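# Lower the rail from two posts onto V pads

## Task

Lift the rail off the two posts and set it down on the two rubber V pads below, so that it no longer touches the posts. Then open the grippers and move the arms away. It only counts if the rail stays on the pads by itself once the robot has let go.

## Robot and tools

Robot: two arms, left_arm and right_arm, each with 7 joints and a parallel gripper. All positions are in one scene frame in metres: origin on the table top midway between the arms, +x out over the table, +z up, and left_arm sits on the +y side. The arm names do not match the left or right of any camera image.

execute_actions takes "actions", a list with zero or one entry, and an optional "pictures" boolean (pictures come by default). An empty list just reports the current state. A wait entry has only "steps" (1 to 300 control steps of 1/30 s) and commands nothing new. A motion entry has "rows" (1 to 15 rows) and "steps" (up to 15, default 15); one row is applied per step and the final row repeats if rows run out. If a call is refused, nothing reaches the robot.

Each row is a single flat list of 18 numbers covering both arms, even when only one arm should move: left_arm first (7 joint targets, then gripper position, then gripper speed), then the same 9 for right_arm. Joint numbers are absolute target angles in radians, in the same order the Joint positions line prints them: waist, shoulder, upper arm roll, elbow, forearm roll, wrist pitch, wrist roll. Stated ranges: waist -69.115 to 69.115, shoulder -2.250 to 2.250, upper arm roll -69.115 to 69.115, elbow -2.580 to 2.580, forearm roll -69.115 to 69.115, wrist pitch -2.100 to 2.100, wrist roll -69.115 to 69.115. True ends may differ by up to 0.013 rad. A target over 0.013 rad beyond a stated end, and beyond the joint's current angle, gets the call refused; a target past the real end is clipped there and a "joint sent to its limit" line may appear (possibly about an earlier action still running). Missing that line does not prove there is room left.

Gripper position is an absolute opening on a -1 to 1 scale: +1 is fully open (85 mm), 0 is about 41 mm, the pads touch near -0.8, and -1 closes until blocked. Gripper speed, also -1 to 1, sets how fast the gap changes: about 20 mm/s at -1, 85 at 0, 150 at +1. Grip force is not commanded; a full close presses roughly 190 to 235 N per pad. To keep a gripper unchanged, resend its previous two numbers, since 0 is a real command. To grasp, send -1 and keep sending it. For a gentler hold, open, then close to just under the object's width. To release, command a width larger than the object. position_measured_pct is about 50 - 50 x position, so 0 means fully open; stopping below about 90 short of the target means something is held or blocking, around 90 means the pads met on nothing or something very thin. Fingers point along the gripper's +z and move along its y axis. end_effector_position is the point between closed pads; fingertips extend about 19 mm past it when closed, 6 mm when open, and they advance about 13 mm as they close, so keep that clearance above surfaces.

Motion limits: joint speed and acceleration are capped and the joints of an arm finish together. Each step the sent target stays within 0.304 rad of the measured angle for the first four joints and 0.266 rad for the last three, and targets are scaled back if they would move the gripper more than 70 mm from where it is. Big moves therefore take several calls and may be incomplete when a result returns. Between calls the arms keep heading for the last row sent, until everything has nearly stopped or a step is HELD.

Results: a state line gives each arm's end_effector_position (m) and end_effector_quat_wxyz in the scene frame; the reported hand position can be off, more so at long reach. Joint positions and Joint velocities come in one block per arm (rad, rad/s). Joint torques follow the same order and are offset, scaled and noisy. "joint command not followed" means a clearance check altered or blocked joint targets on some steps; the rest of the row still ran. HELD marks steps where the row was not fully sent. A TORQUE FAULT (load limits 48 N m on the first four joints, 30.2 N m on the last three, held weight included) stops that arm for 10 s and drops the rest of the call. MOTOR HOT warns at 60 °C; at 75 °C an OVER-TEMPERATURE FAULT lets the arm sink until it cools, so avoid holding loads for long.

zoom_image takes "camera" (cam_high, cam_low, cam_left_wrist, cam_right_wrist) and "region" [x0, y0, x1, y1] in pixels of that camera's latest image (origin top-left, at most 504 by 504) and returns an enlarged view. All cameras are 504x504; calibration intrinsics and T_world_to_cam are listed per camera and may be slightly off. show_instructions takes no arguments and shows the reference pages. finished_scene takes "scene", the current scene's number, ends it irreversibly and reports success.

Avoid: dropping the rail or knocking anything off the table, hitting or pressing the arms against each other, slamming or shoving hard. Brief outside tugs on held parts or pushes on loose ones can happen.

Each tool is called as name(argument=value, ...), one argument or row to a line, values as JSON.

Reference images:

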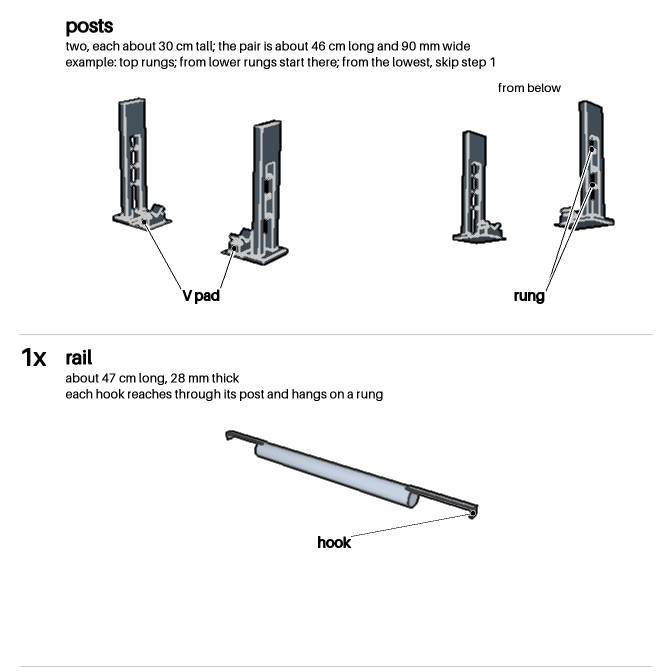

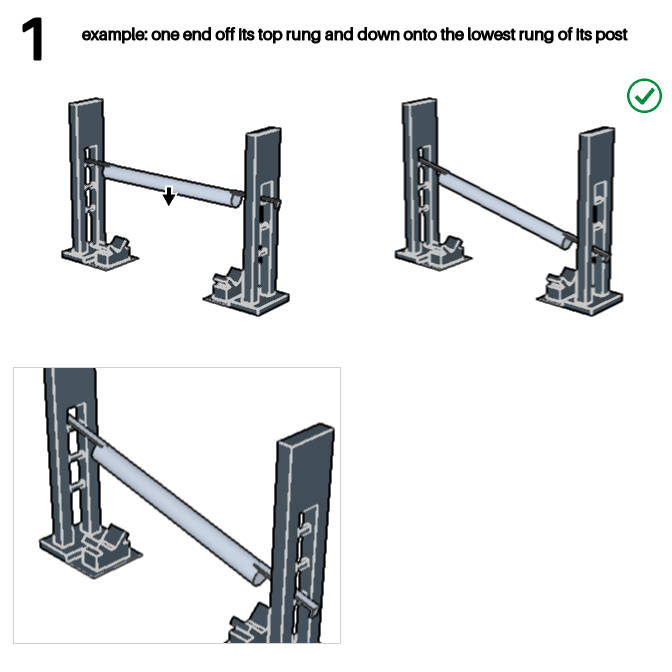

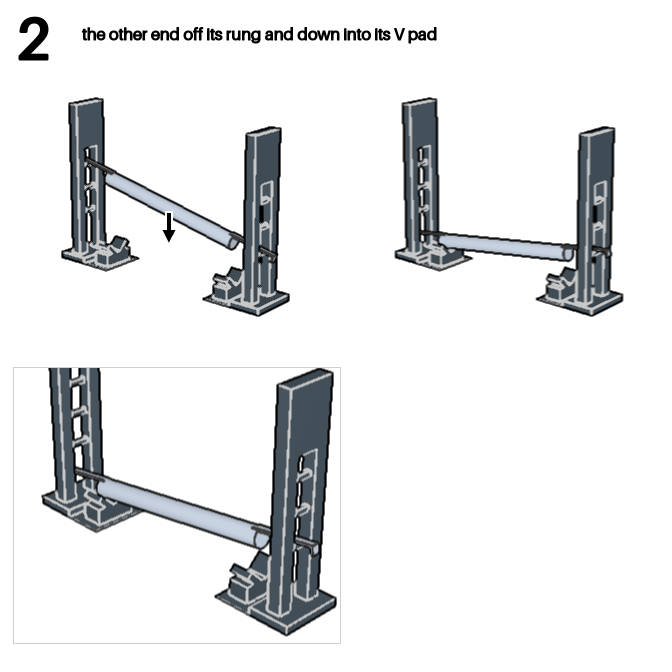

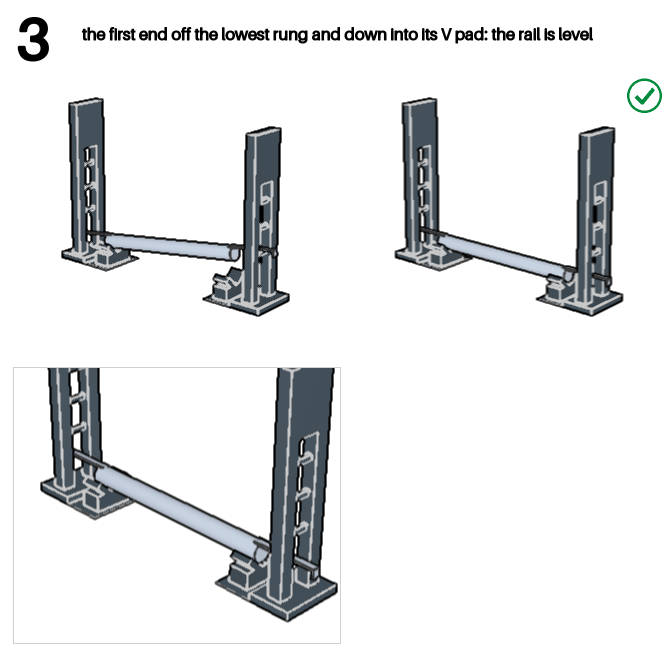

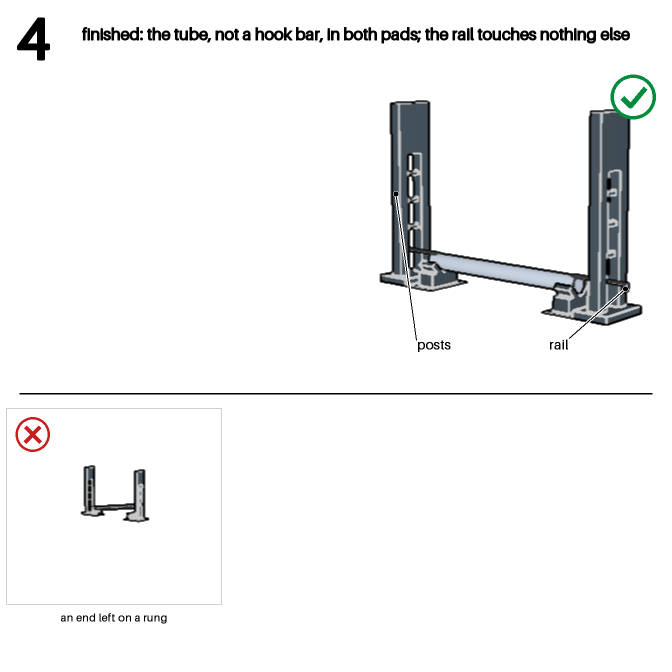

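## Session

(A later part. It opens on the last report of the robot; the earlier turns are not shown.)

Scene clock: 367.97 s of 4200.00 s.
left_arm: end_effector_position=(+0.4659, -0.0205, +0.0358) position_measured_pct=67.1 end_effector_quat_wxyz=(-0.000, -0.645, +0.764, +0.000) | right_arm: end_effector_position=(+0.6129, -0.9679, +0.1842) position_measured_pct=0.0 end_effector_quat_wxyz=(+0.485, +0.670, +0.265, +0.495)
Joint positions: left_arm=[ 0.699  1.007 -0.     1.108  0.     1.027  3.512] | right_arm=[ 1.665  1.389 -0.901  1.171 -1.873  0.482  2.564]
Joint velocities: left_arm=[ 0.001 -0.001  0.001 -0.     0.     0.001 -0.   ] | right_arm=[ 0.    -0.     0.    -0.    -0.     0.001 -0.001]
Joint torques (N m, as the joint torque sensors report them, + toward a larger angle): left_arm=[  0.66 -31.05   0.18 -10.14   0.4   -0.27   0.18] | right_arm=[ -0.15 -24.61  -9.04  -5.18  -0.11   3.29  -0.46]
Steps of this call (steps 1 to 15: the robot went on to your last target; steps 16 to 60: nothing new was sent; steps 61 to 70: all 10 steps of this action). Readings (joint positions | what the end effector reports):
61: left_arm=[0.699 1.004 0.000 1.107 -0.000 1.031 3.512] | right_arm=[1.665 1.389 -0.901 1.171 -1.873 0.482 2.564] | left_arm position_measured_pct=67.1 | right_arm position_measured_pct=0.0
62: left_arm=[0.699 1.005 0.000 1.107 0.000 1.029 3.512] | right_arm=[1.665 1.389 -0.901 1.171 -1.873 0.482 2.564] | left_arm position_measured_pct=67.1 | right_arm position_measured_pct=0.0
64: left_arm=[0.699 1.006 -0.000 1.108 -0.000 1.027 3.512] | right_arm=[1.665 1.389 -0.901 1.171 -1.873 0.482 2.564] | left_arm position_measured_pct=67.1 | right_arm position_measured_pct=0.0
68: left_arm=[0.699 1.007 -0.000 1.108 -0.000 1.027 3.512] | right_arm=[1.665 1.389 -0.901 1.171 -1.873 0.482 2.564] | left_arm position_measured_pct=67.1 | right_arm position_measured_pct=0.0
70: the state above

execute_actions(
  actions=[
    {"rows":[[0.6986,1.0098,0,1.1101,0,1.0217,3.5116,-1,0,1.665,1.389,-0.901,1.171,-1.873,0.482,2.564,1,0]],"steps":10},
  ],
)

zoom_image(
  camera="cam_low",
  region=[120, 190, 320, 280],
)

Scene clock: 370.70 s of 4200.00 s.
left_arm: end_effector_position=(+0.4658, -0.0205, +0.0333) position_measured_pct=67.1 end_effector_quat_wxyz=(-0.000, -0.645, +0.764, +0.000) | right_arm: end_effector_position=(+0.6129, -0.9679, +0.1842) position_measured_pct=0.0 end_effector_quat_wxyz=(+0.485, +0.670, +0.265, +0.495)
Joint positions: left_arm=[ 0.699  1.01  -0.     1.11   0.     1.022  3.512] | right_arm=[ 1.665  1.389 -0.901  1.171 -1.873  0.482  2.564]
Joint velocities: left_arm=[-0.     0.001  0.001 -0.     0.001 -0.003 -0.001] | right_arm=[-0.    -0.     0.    -0.001  0.    -0.002 -0.   ]
Joint torques (N m, as the joint torque sensors report them, + toward a larger angle): left_arm=[  0.18 -31.     0.3  -10.1    0.52  -0.26   0.16] | right_arm=[ -0.22 -24.62  -9.52  -4.83   0.     3.17  -0.45]
Steps of this call (steps 1 to 15: the robot went on to your last target; steps 16 to 72: nothing new was sent; steps 73 to 82: all 10 steps of this action). Readings (joint positions | what the end effector reports):
73: left_arm=[0.699 1.007 0.000 1.109 -0.000 1.026 3.512] | right_arm=[1.665 1.389 -0.901 1.171 -1.873 0.482 2.564] | left_arm position_measured_pct=67.1 | right_arm position_measured_pct=0.0
74: left_arm=[0.699 1.008 0.000 1.109 0.000 1.024 3.512] | right_arm=[1.665 1.389 -0.901 1.171 -1.873 0.482 2.564] | left_arm position_measured_pct=67.1 | right_arm position_measured_pct=0.0
76: left_arm=[0.699 1.009 -0.000 1.110 -0.000 1.023 3.512] | right_arm=[1.665 1.389 -0.901 1.171 -1.873 0.482 2.564] | left_arm position_measured_pct=67.1 | right_arm position_measured_pct=0.0
80: left_arm=[0.699 1.010 -0.000 1.110 -0.000 1.022 3.512] | right_arm=[1.665 1.389 -0.901 1.171 -1.873 0.482 2.564] | left_arm position_measured_pct=67.1 | right_arm position_measured_pct=0.0
82: the state above
camera_calibration (this result's frames):
cam_left_wrist: T_world_to_cam=[[-0.986752, 0.160726, -0.0220783, 0.469664], [0.160332, 0.986888, 0.0185804, -0.00027116], [0.0247752, 0.0147943, -0.999584, 0.165845], [0, 0, 0, 1]] pos_world=[0.459377, -0.0776731, 0.176151]
cam_right_wrist: T_world_to_cam=[[-0.173645, -0.400652, 0.899625, -0.454959], [-0.388378, -0.811605, -0.436417, -0.421059], [0.904991, -0.425177, -0.0146735, -0.814821], [0, 0, 0, 1]] pos_world=[0.494875, -0.870457, 0.213579]

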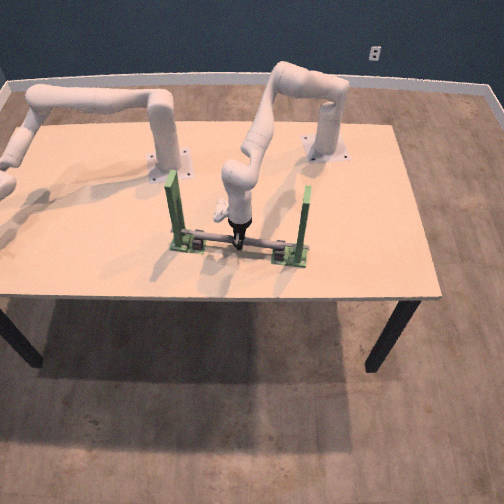

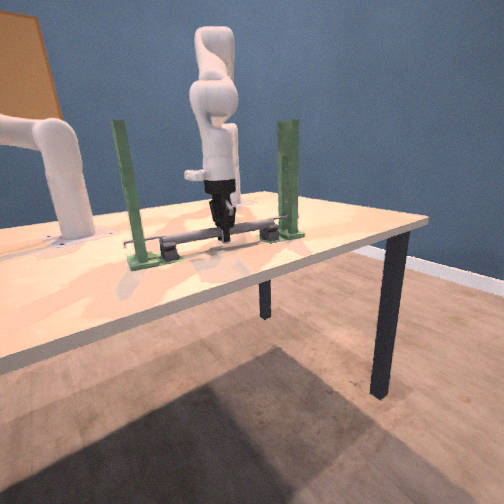

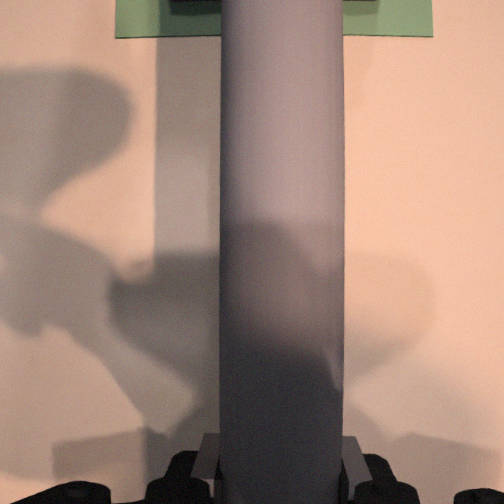

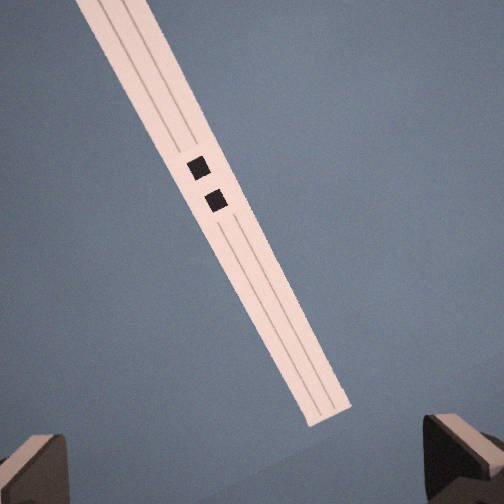

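Region (120, 190, 320, 280) of cam_low's 504x504 image, scaled by 2.520, with more detail than that image has; it fills the top 227 rows of this view, and the rest is white.

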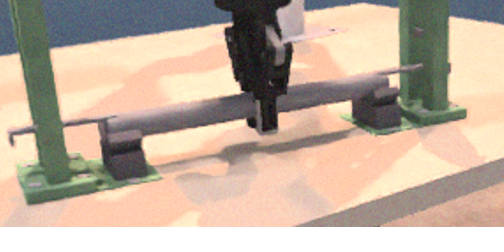

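execute_actions(
  actions=[
    {"rows":[[0.6986,1.0124,0,1.1115,0,1.0177,3.5116,-1,0,1.665,1.389,-0.901,1.171,-1.873,0.482,2.564,1,0]],"steps":10},
  ],
  pictures=false,
)

Scene clock: 376.53 s of 4200.00 s.
left_arm: end_effector_position=(+0.4660, -0.0205, +0.0315) position_measured_pct=67.1 end_effector_quat_wxyz=(+0.000, -0.645, +0.764, -0.000) | right_arm: end_effector_position=(+0.6129, -0.9679, +0.1842) position_measured_pct=0.0 end_effector_quat_wxyz=(+0.485, +0.670, +0.265, +0.495)
Joint positions: left_arm=[ 0.698  1.012 -0.     1.111  0.     1.017  3.512] | right_arm=[ 1.665  1.389 -0.901  1.171 -1.873  0.482  2.564]
Joint velocities: left_arm=[ 0.    -0.001 -0.002 -0.    -0.001  0.002 -0.001] | right_arm=[ 0.001  0.002 -0.     0.001  0.    -0.001  0.   ]
Joint torques (N m, as the joint torque sensors report them, + toward a larger angle): left_arm=[  0.41 -30.08   0.15  -9.86   0.46  -0.1    0.09] | right_arm=[ -0.06 -24.78  -9.22  -4.9   -0.12   3.15  -0.41]
Steps of this call (steps 1 to 15: the robot went on to your last target; steps 16 to 90: nothing new was sent; then 2.50 s passed at rest; steps 91 to 100: all 10 steps of this action). Readings (joint positions | what the end effector reports):
91: left_arm=[0.699 1.010 0.000 1.110 -0.000 1.021 3.512] | right_arm=[1.665 1.389 -0.901 1.171 -1.873 0.482 2.564] | left_arm position_measured_pct=67.1 | right_arm position_measured_pct=0.0
92: left_arm=[0.699 1.011 0.000 1.111 0.000 1.020 3.512] | right_arm=[1.665 1.389 -0.901 1.171 -1.873 0.482 2.564] | left_arm position_measured_pct=67.1 | right_arm position_measured_pct=0.0
94: left_arm=[0.699 1.012 -0.000 1.111 0.000 1.018 3.512] | right_arm=[1.665 1.389 -0.901 1.171 -1.873 0.482 2.564] | left_arm position_measured_pct=67.1 | right_arm position_measured_pct=0.0
98: left_arm=[0.698 1.012 -0.000 1.111 0.000 1.018 3.512] | right_arm=[1.665 1.389 -0.901 1.171 -1.873 0.482 2.564] | left_arm position_measured_pct=67.1 | right_arm position_measured_pct=0.0
100: the state above

execute_actions(
  actions=[
    {"rows":[[0.6986,1.013,0,1.1118,0,1.0168,3.5116,0.3,0,1.665,1.389,-0.901,1.171,-1.873,0.482,2.564,1,0]],"steps":15},
  ],
  pictures=false,
)

execute_actions(
  actions=[
    {"rows":[[0.6986,0.9,0,1.06,0,1.1816,3.5116,0.3,0,1.665,1.389,-0.901,1.171,-1.873,0.482,2.564,1,0]],"steps":15},
  ],
)

Scene clock: 379.37 s of 4200.00 s.
left_arm: end_effector_position=(+0.4658, -0.0204, +0.0309) position_measured_pct=35.3 end_effector_quat_wxyz=(+0.000, -0.645, +0.764, -0.000) | right_arm: end_effector_position=(+0.6129, -0.9679, +0.1842) position_measured_pct=0.0 end_effector_quat_wxyz=(+0.485, +0.670, +0.265, +0.495)
Joint positions: left_arm=[ 0.699  1.013 -0.     1.112 -0.     1.017  3.512] | right_arm=[ 1.665  1.389 -0.901  1.171 -1.873  0.482  2.564]
Joint velocities: left_arm=[-0.002  0.002 -0.001 -0.     0.    -0.001 -0.   ] | right_arm=[ 0.     0.     0.001  0.     0.    -0.002  0.   ]
Joint torques (N m, as the joint torque sensors report them, + toward a larger angle): left_arm=[  0.21 -26.15   0.18  -8.04   0.49  -0.21   0.24] | right_arm=[ -0.05 -24.41  -9.07  -5.08  -0.01   3.21  -0.22]
Steps of this call (steps 1 to 15: the robot went on to your last target; steps 16 to 70: nothing new was sent; steps 71 to 85: all 15 steps of this action). Readings (joint positions | what the end effector reports):
71: left_arm=[0.698 1.012 -0.000 1.111 0.000 1.017 3.512] | right_arm=[1.665 1.389 -0.901 1.171 -1.873 0.482 2.564] | left_arm position_measured_pct=67.1 | right_arm position_measured_pct=0.0
72: left_arm=[0.698 1.013 -0.000 1.111 0.000 1.017 3.512] | right_arm=[1.665 1.389 -0.901 1.171 -1.873 0.482 2.564] | left_arm position_measured_pct=66.7 | right_arm position_measured_pct=0.0
74: left_arm=[0.698 1.011 0.000 1.111 0.000 1.017 3.512] | right_arm=[1.665 1.389 -0.901 1.171 -1.873 0.482 2.564] | left_arm position_measured_pct=62.3 | right_arm position_measured_pct=0.0
78: left_arm=[0.699 1.011 0.000 1.111 0.000 1.017 3.512] | right_arm=[1.665 1.389 -0.901 1.171 -1.873 0.482 2.564] | left_arm position_measured_pct=50.8 | right_arm position_measured_pct=0.0
85: the state above

Scene clock: 379.87 s of 4200.00 s.
left_arm: end_effector_position=(+0.4624, -0.0184, +0.1154) position_measured_pct=34.9 end_effector_quat_wxyz=(-0.000, -0.645, +0.764, +0.000) | right_arm: end_effector_position=(+0.6129, -0.9679, +0.1842) position_measured_pct=0.0 end_effector_quat_wxyz=(+0.485, +0.670, +0.265, +0.495)
Joint positions: left_arm=[ 0.699  0.901 -0.     1.06  -0.     1.182  3.512] | right_arm=[ 1.665  1.389 -0.901  1.171 -1.873  0.482  2.564]
Joint velocities: left_arm=[-0.    -0.007 -0.001  0.001  0.     0.001 -0.   ] | right_arm=[ 0.    -0.003 -0.001  0.003  0.     0.    -0.001]
Joint torques (N m, as the joint torque sensors report them, + toward a larger angle): left_arm=[  0.22 -24.93   0.06  -8.7    0.6   -0.12   0.16] | right_arm=[ -0.48 -24.73  -8.89  -4.98  -0.1    3.2   -0.33]
Steps of this call (steps 1 to 15: all 15 steps of this action). Readings (joint positions | what the end effector reports):
1: left_arm=[0.699 1.012 -0.000 1.112 0.000 1.018 3.512] | right_arm=[1.665 1.389 -0.901 1.171 -1.873 0.482 2.564] | left_arm position_measured_pct=35.3 | right_arm position_measured_pct=0.0
2: left_arm=[0.699 1.007 -0.000 1.110 -0.000 1.024 3.512] | right_arm=[1.665 1.389 -0.901 1.171 -1.873 0.482 2.564] | left_arm position_measured_pct=34.9 | right_arm position_measured_pct=0.0
4: left_arm=[0.699 0.981 -0.000 1.100 -0.000 1.061 3.512] | right_arm=[1.665 1.389 -0.901 1.171 -1.873 0.482 2.564] | left_arm position_measured_pct=34.9 | right_arm position_measured_pct=0.0
8: left_arm=[0.699 0.913 0.000 1.065 0.000 1.162 3.512] | right_arm=[1.665 1.389 -0.901 1.171 -1.873 0.482 2.564] | left_arm position_measured_pct=34.9 | right_arm position_measured_pct=0.0
15: the state above
camera_calibration (this result's frames):
cam_left_wrist: T_world_to_cam=[[-0.98676, 0.160747, -0.0215551, 0.467666], [0.160356, 0.98688, 0.0187945, -0.00331358], [0.0242934, 0.0150892, -0.999591, 0.248148], [0, 0, 0, 1]] pos_world=[0.455977, -0.0756501, 0.258189]
cam_right_wrist: T_world_to_cam=[[-0.173645, -0.400653, 0.899625, -0.454959], [-0.388378, -0.811605, -0.436417, -0.421058], [0.904991, -0.425177, -0.0146733, -0.814822], [0, 0, 0, 1]] pos_world=[0.494875, -0.870457, 0.213579]

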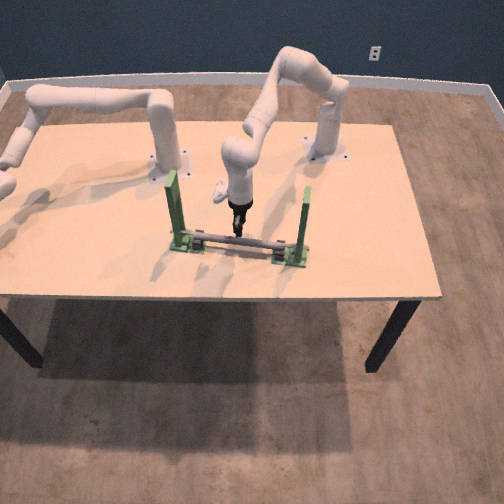

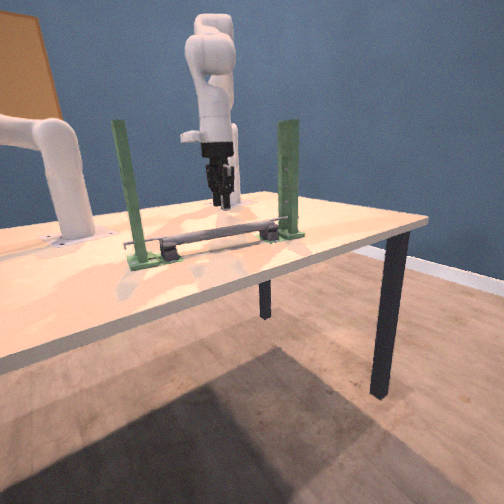

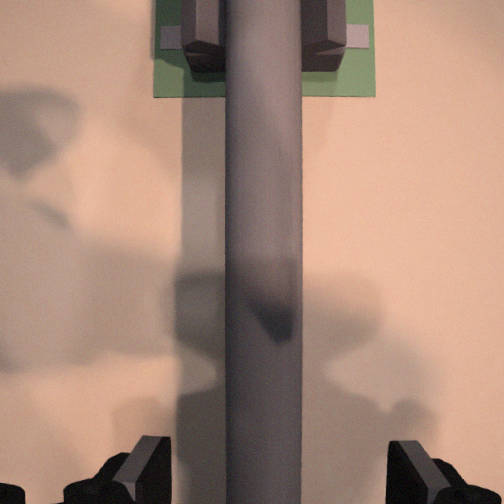

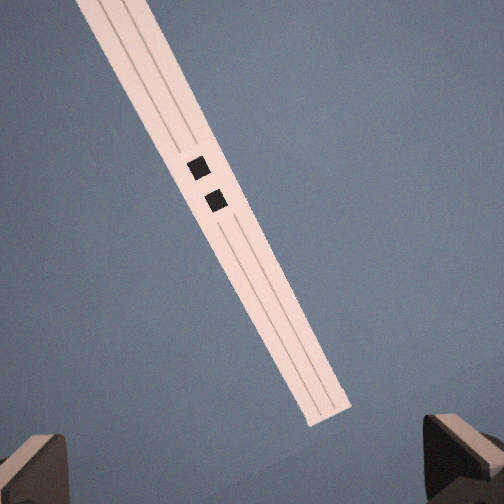

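execute_actions(
  actions=[
    {"rows":[[0.72,0.6,0,1.3,0,1.24,3.51,0.3,0,1.665,1.389,-0.901,1.171,-1.873,0.482,2.564,1,0]],"steps":15},
  ],
)

execute_actions(
  actions=[
    {"steps":20},
  ],
)

Scene clock: 393.70 s of 4200.00 s.
left_arm: end_effector_position=(+0.3853, +0.0143, +0.2156) position_measured_pct=34.9 end_effector_quat_wxyz=(-0.000, -0.636, +0.771, +0.000) | right_arm: end_effector_position=(+0.6129, -0.9679, +0.1842) position_measured_pct=0.0 end_effector_quat_wxyz=(+0.485, +0.670, +0.265, +0.495)
Joint positions: left_arm=[0.719 0.611 0.    1.292 0.    1.239 3.51 ] | right_arm=[ 1.665  1.389 -0.901  1.171 -1.873  0.482  2.564]
Joint velocities: left_arm=[ 0.014 -0.169 -0.     0.156 -0.     0.042 -0.001] | right_arm=[ 0.    -0.001  0.    -0.    -0.     0.001  0.001]
Joint torques (N m, as the joint torque sensors report them, + toward a larger angle): left_arm=[ -0.48 -17.21  -0.34  -8.65   0.46  -0.75   0.04] | right_arm=[ -0.62 -24.85  -9.18  -5.1   -0.03   3.18  -0.46]
Steps of this call (steps 1 to 15: the robot went on to your last target; steps 16 to 90: nothing new was sent; then 10.33 s passed at rest; steps 91 to 105: all 15 steps of this action). Readings (joint positions | what the end effector reports):
91: left_arm=[0.699 0.899 -0.000 1.061 -0.000 1.182 3.512] | right_arm=[1.665 1.389 -0.901 1.171 -1.873 0.482 2.564] | left_arm position_measured_pct=34.9 | right_arm position_measured_pct=0.0
92: left_arm=[0.699 0.893 -0.000 1.066 -0.000 1.182 3.512] | right_arm=[1.665 1.389 -0.901 1.171 -1.873 0.482 2.564] | left_arm position_measured_pct=34.9 | right_arm position_measured_pct=0.0
94: left_arm=[0.701 0.863 -0.000 1.089 -0.000 1.187 3.511] | right_arm=[1.665 1.389 -0.901 1.171 -1.873 0.482 2.564] | left_arm position_measured_pct=34.9 | right_arm position_measured_pct=0.0
98: left_arm=[0.709 0.753 -0.000 1.175 -0.000 1.209 3.511] | right_arm=[1.665 1.389 -0.901 1.171 -1.873 0.482 2.564] | left_arm position_measured_pct=34.9 | right_arm position_measured_pct=0.0
105: the state above
camera_calibration (this result's frames):
cam_left_wrist: T_world_to_cam=[[-0.982885, 0.18303, -0.0208885, 0.386602], [0.182653, 0.982999, 0.0187136, -0.0336771], [0.0239585, 0.0145779, -0.999607, 0.349843], [0, 0, 0, 1]] pos_world=[0.377755, -0.0427551, 0.358411]
cam_right_wrist: T_world_to_cam=[[-0.173645, -0.400652, 0.899625, -0.454959], [-0.388378, -0.811605, -0.436417, -0.421059], [0.904991, -0.425177, -0.0146733, -0.814821], [0, 0, 0, 1]] pos_world=[0.494875, -0.870457, 0.213579]

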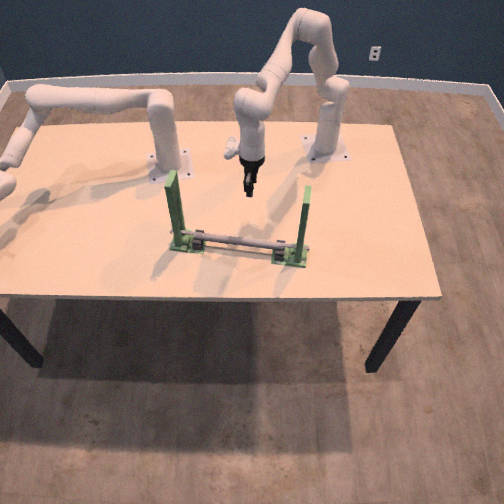

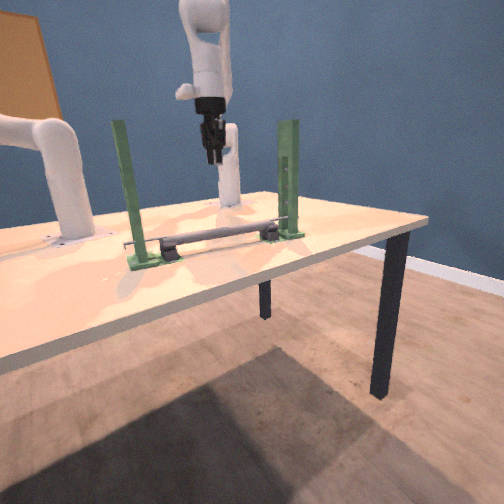

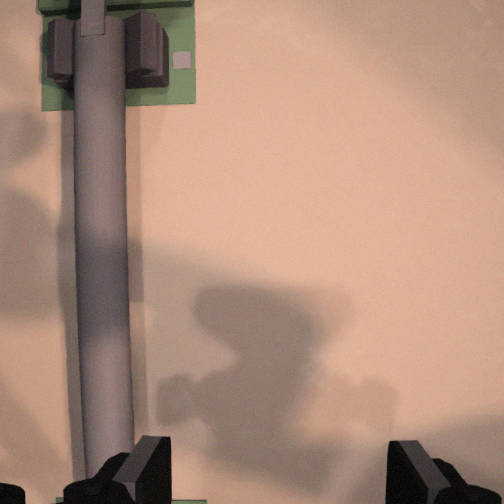

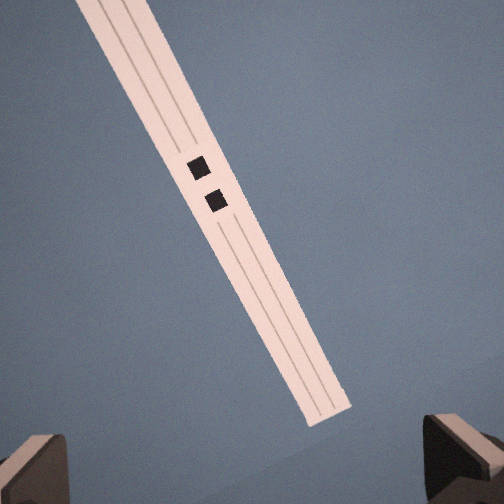

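Scene clock: 394.37 s of 4200.00 s.
left_arm: end_effector_position=(+0.3831, +0.0156, +0.2191) position_measured_pct=34.9 end_effector_quat_wxyz=(+0.000, -0.636, +0.771, -0.001) | right_arm: end_effector_position=(+0.6129, -0.9679, +0.1842) position_measured_pct=0.0 end_effector_quat_wxyz=(+0.485, +0.670, +0.265, +0.495)
Joint positions: left_arm=[ 0.72  0.6   0.    1.3  -0.    1.24  3.51] | right_arm=[ 1.665  1.389 -0.901  1.171 -1.873  0.482  2.564]
Joint velocities: left_arm=[ 0.     0.    -0.     0.     0.     0.001  0.   ] | right_arm=[-0.    -0.001 -0.001  0.001 -0.001  0.001  0.002]
Joint torques (N m, as the joint torque sensors report them, + toward a larger angle): left_arm=[  0.16 -21.19  -0.17  -9.15   0.51  -0.14   0.05] | right_arm=[ -0.08 -24.81  -9.27  -5.07   0.06   3.28  -0.37]
Steps of this call (steps 1 to 20: the robot went on to your last target). Readings (joint positions | what the end effector reports):
1: left_arm=[0.720 0.607 0.000 1.296 0.000 1.240 3.510] | right_arm=[1.665 1.389 -0.901 1.171 -1.873 0.482 2.564] | left_arm position_measured_pct=34.9 | right_arm position_measured_pct=0.0
2: left_arm=[0.720 0.606 0.000 1.297 0.000 1.240 3.510] | right_arm=[1.665 1.389 -0.901 1.171 -1.873 0.482 2.564] | left_arm position_measured_pct=34.9 | right_arm position_measured_pct=0.0
4: left_arm=[0.720 0.604 0.000 1.299 0.000 1.240 3.510] | right_arm=[1.665 1.389 -0.901 1.171 -1.873 0.482 2.564] | left_arm position_measured_pct=34.9 | right_arm position_measured_pct=0.0
8: left_arm=[0.720 0.601 0.000 1.300 0.000 1.240 3.510] | right_arm=[1.665 1.389 -0.901 1.171 -1.873 0.482 2.564] | left_arm position_measured_pct=34.9 | right_arm position_measured_pct=0.0
20: the state above
camera_calibration (this result's frames):
cam_left_wrist: T_world_to_cam=[[-0.982764, 0.18336, -0.0235479, 0.384784], [0.182964, 0.982955, 0.0180031, -0.0345354], [0.0264476, 0.0133844, -0.999561, 0.352491], [0, 0, 0, 1]] pos_world=[0.375148, -0.0413252, 0.362019]
cam_right_wrist: T_world_to_cam=[[-0.173645, -0.400652, 0.899625, -0.454959], [-0.388378, -0.811605, -0.436416, -0.421059], [0.904991, -0.425177, -0.0146732, -0.814822], [0, 0, 0, 1]] pos_world=[0.494875, -0.870457, 0.213579]

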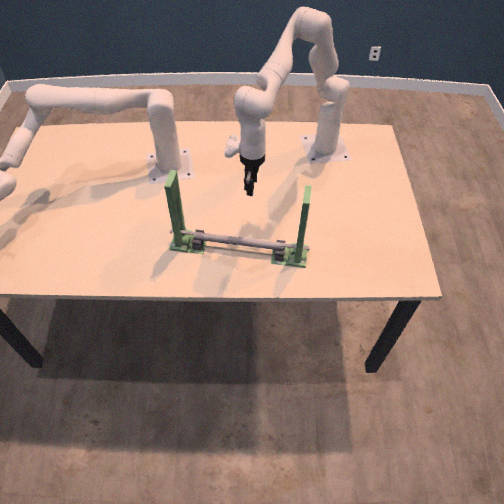

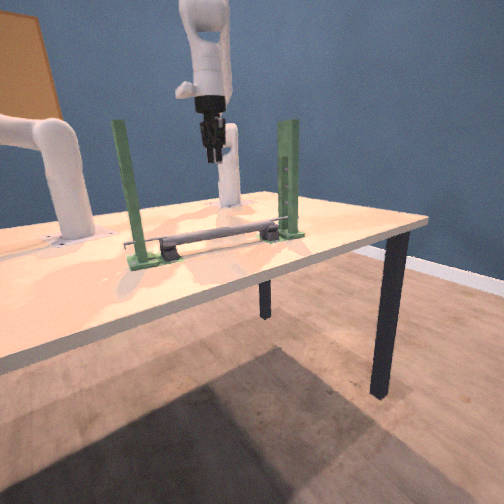

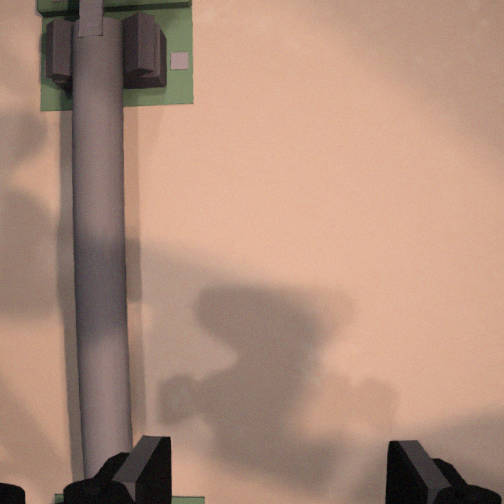

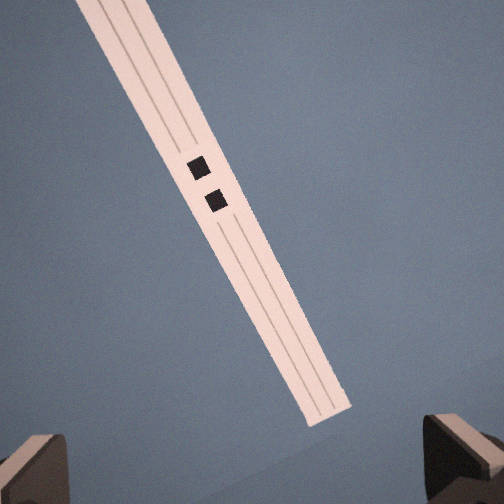

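zoom_image(
  camera="cam_low",
  region=[100,110,320,280],
)

zoom_image(
  camera="cam_high",
  region=[155,170,325,280],
)

Region (100, 110, 320, 280) of cam_low's 504x504 image, scaled by 2.291, with more detail than that image has; it fills the top 389 rows of this view, and the rest is white.

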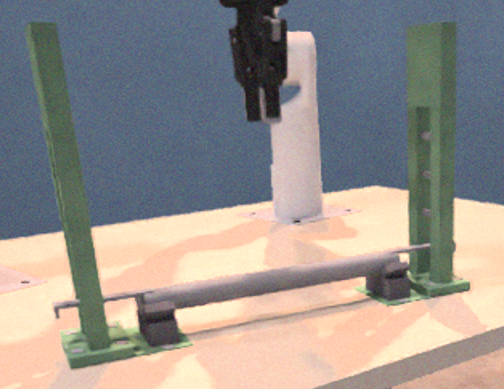

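Region (155, 170, 325, 280) of cam_high's 504x504 image, scaled by 2.965, with more detail than that image has; it fills the top 326 rows of this view, and the rest is white.

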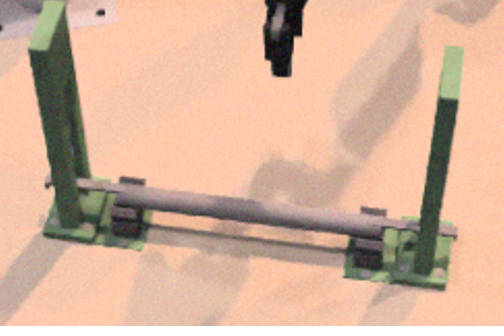

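finished_scene(
  scene=1,
)

The scene is finished: the task was done.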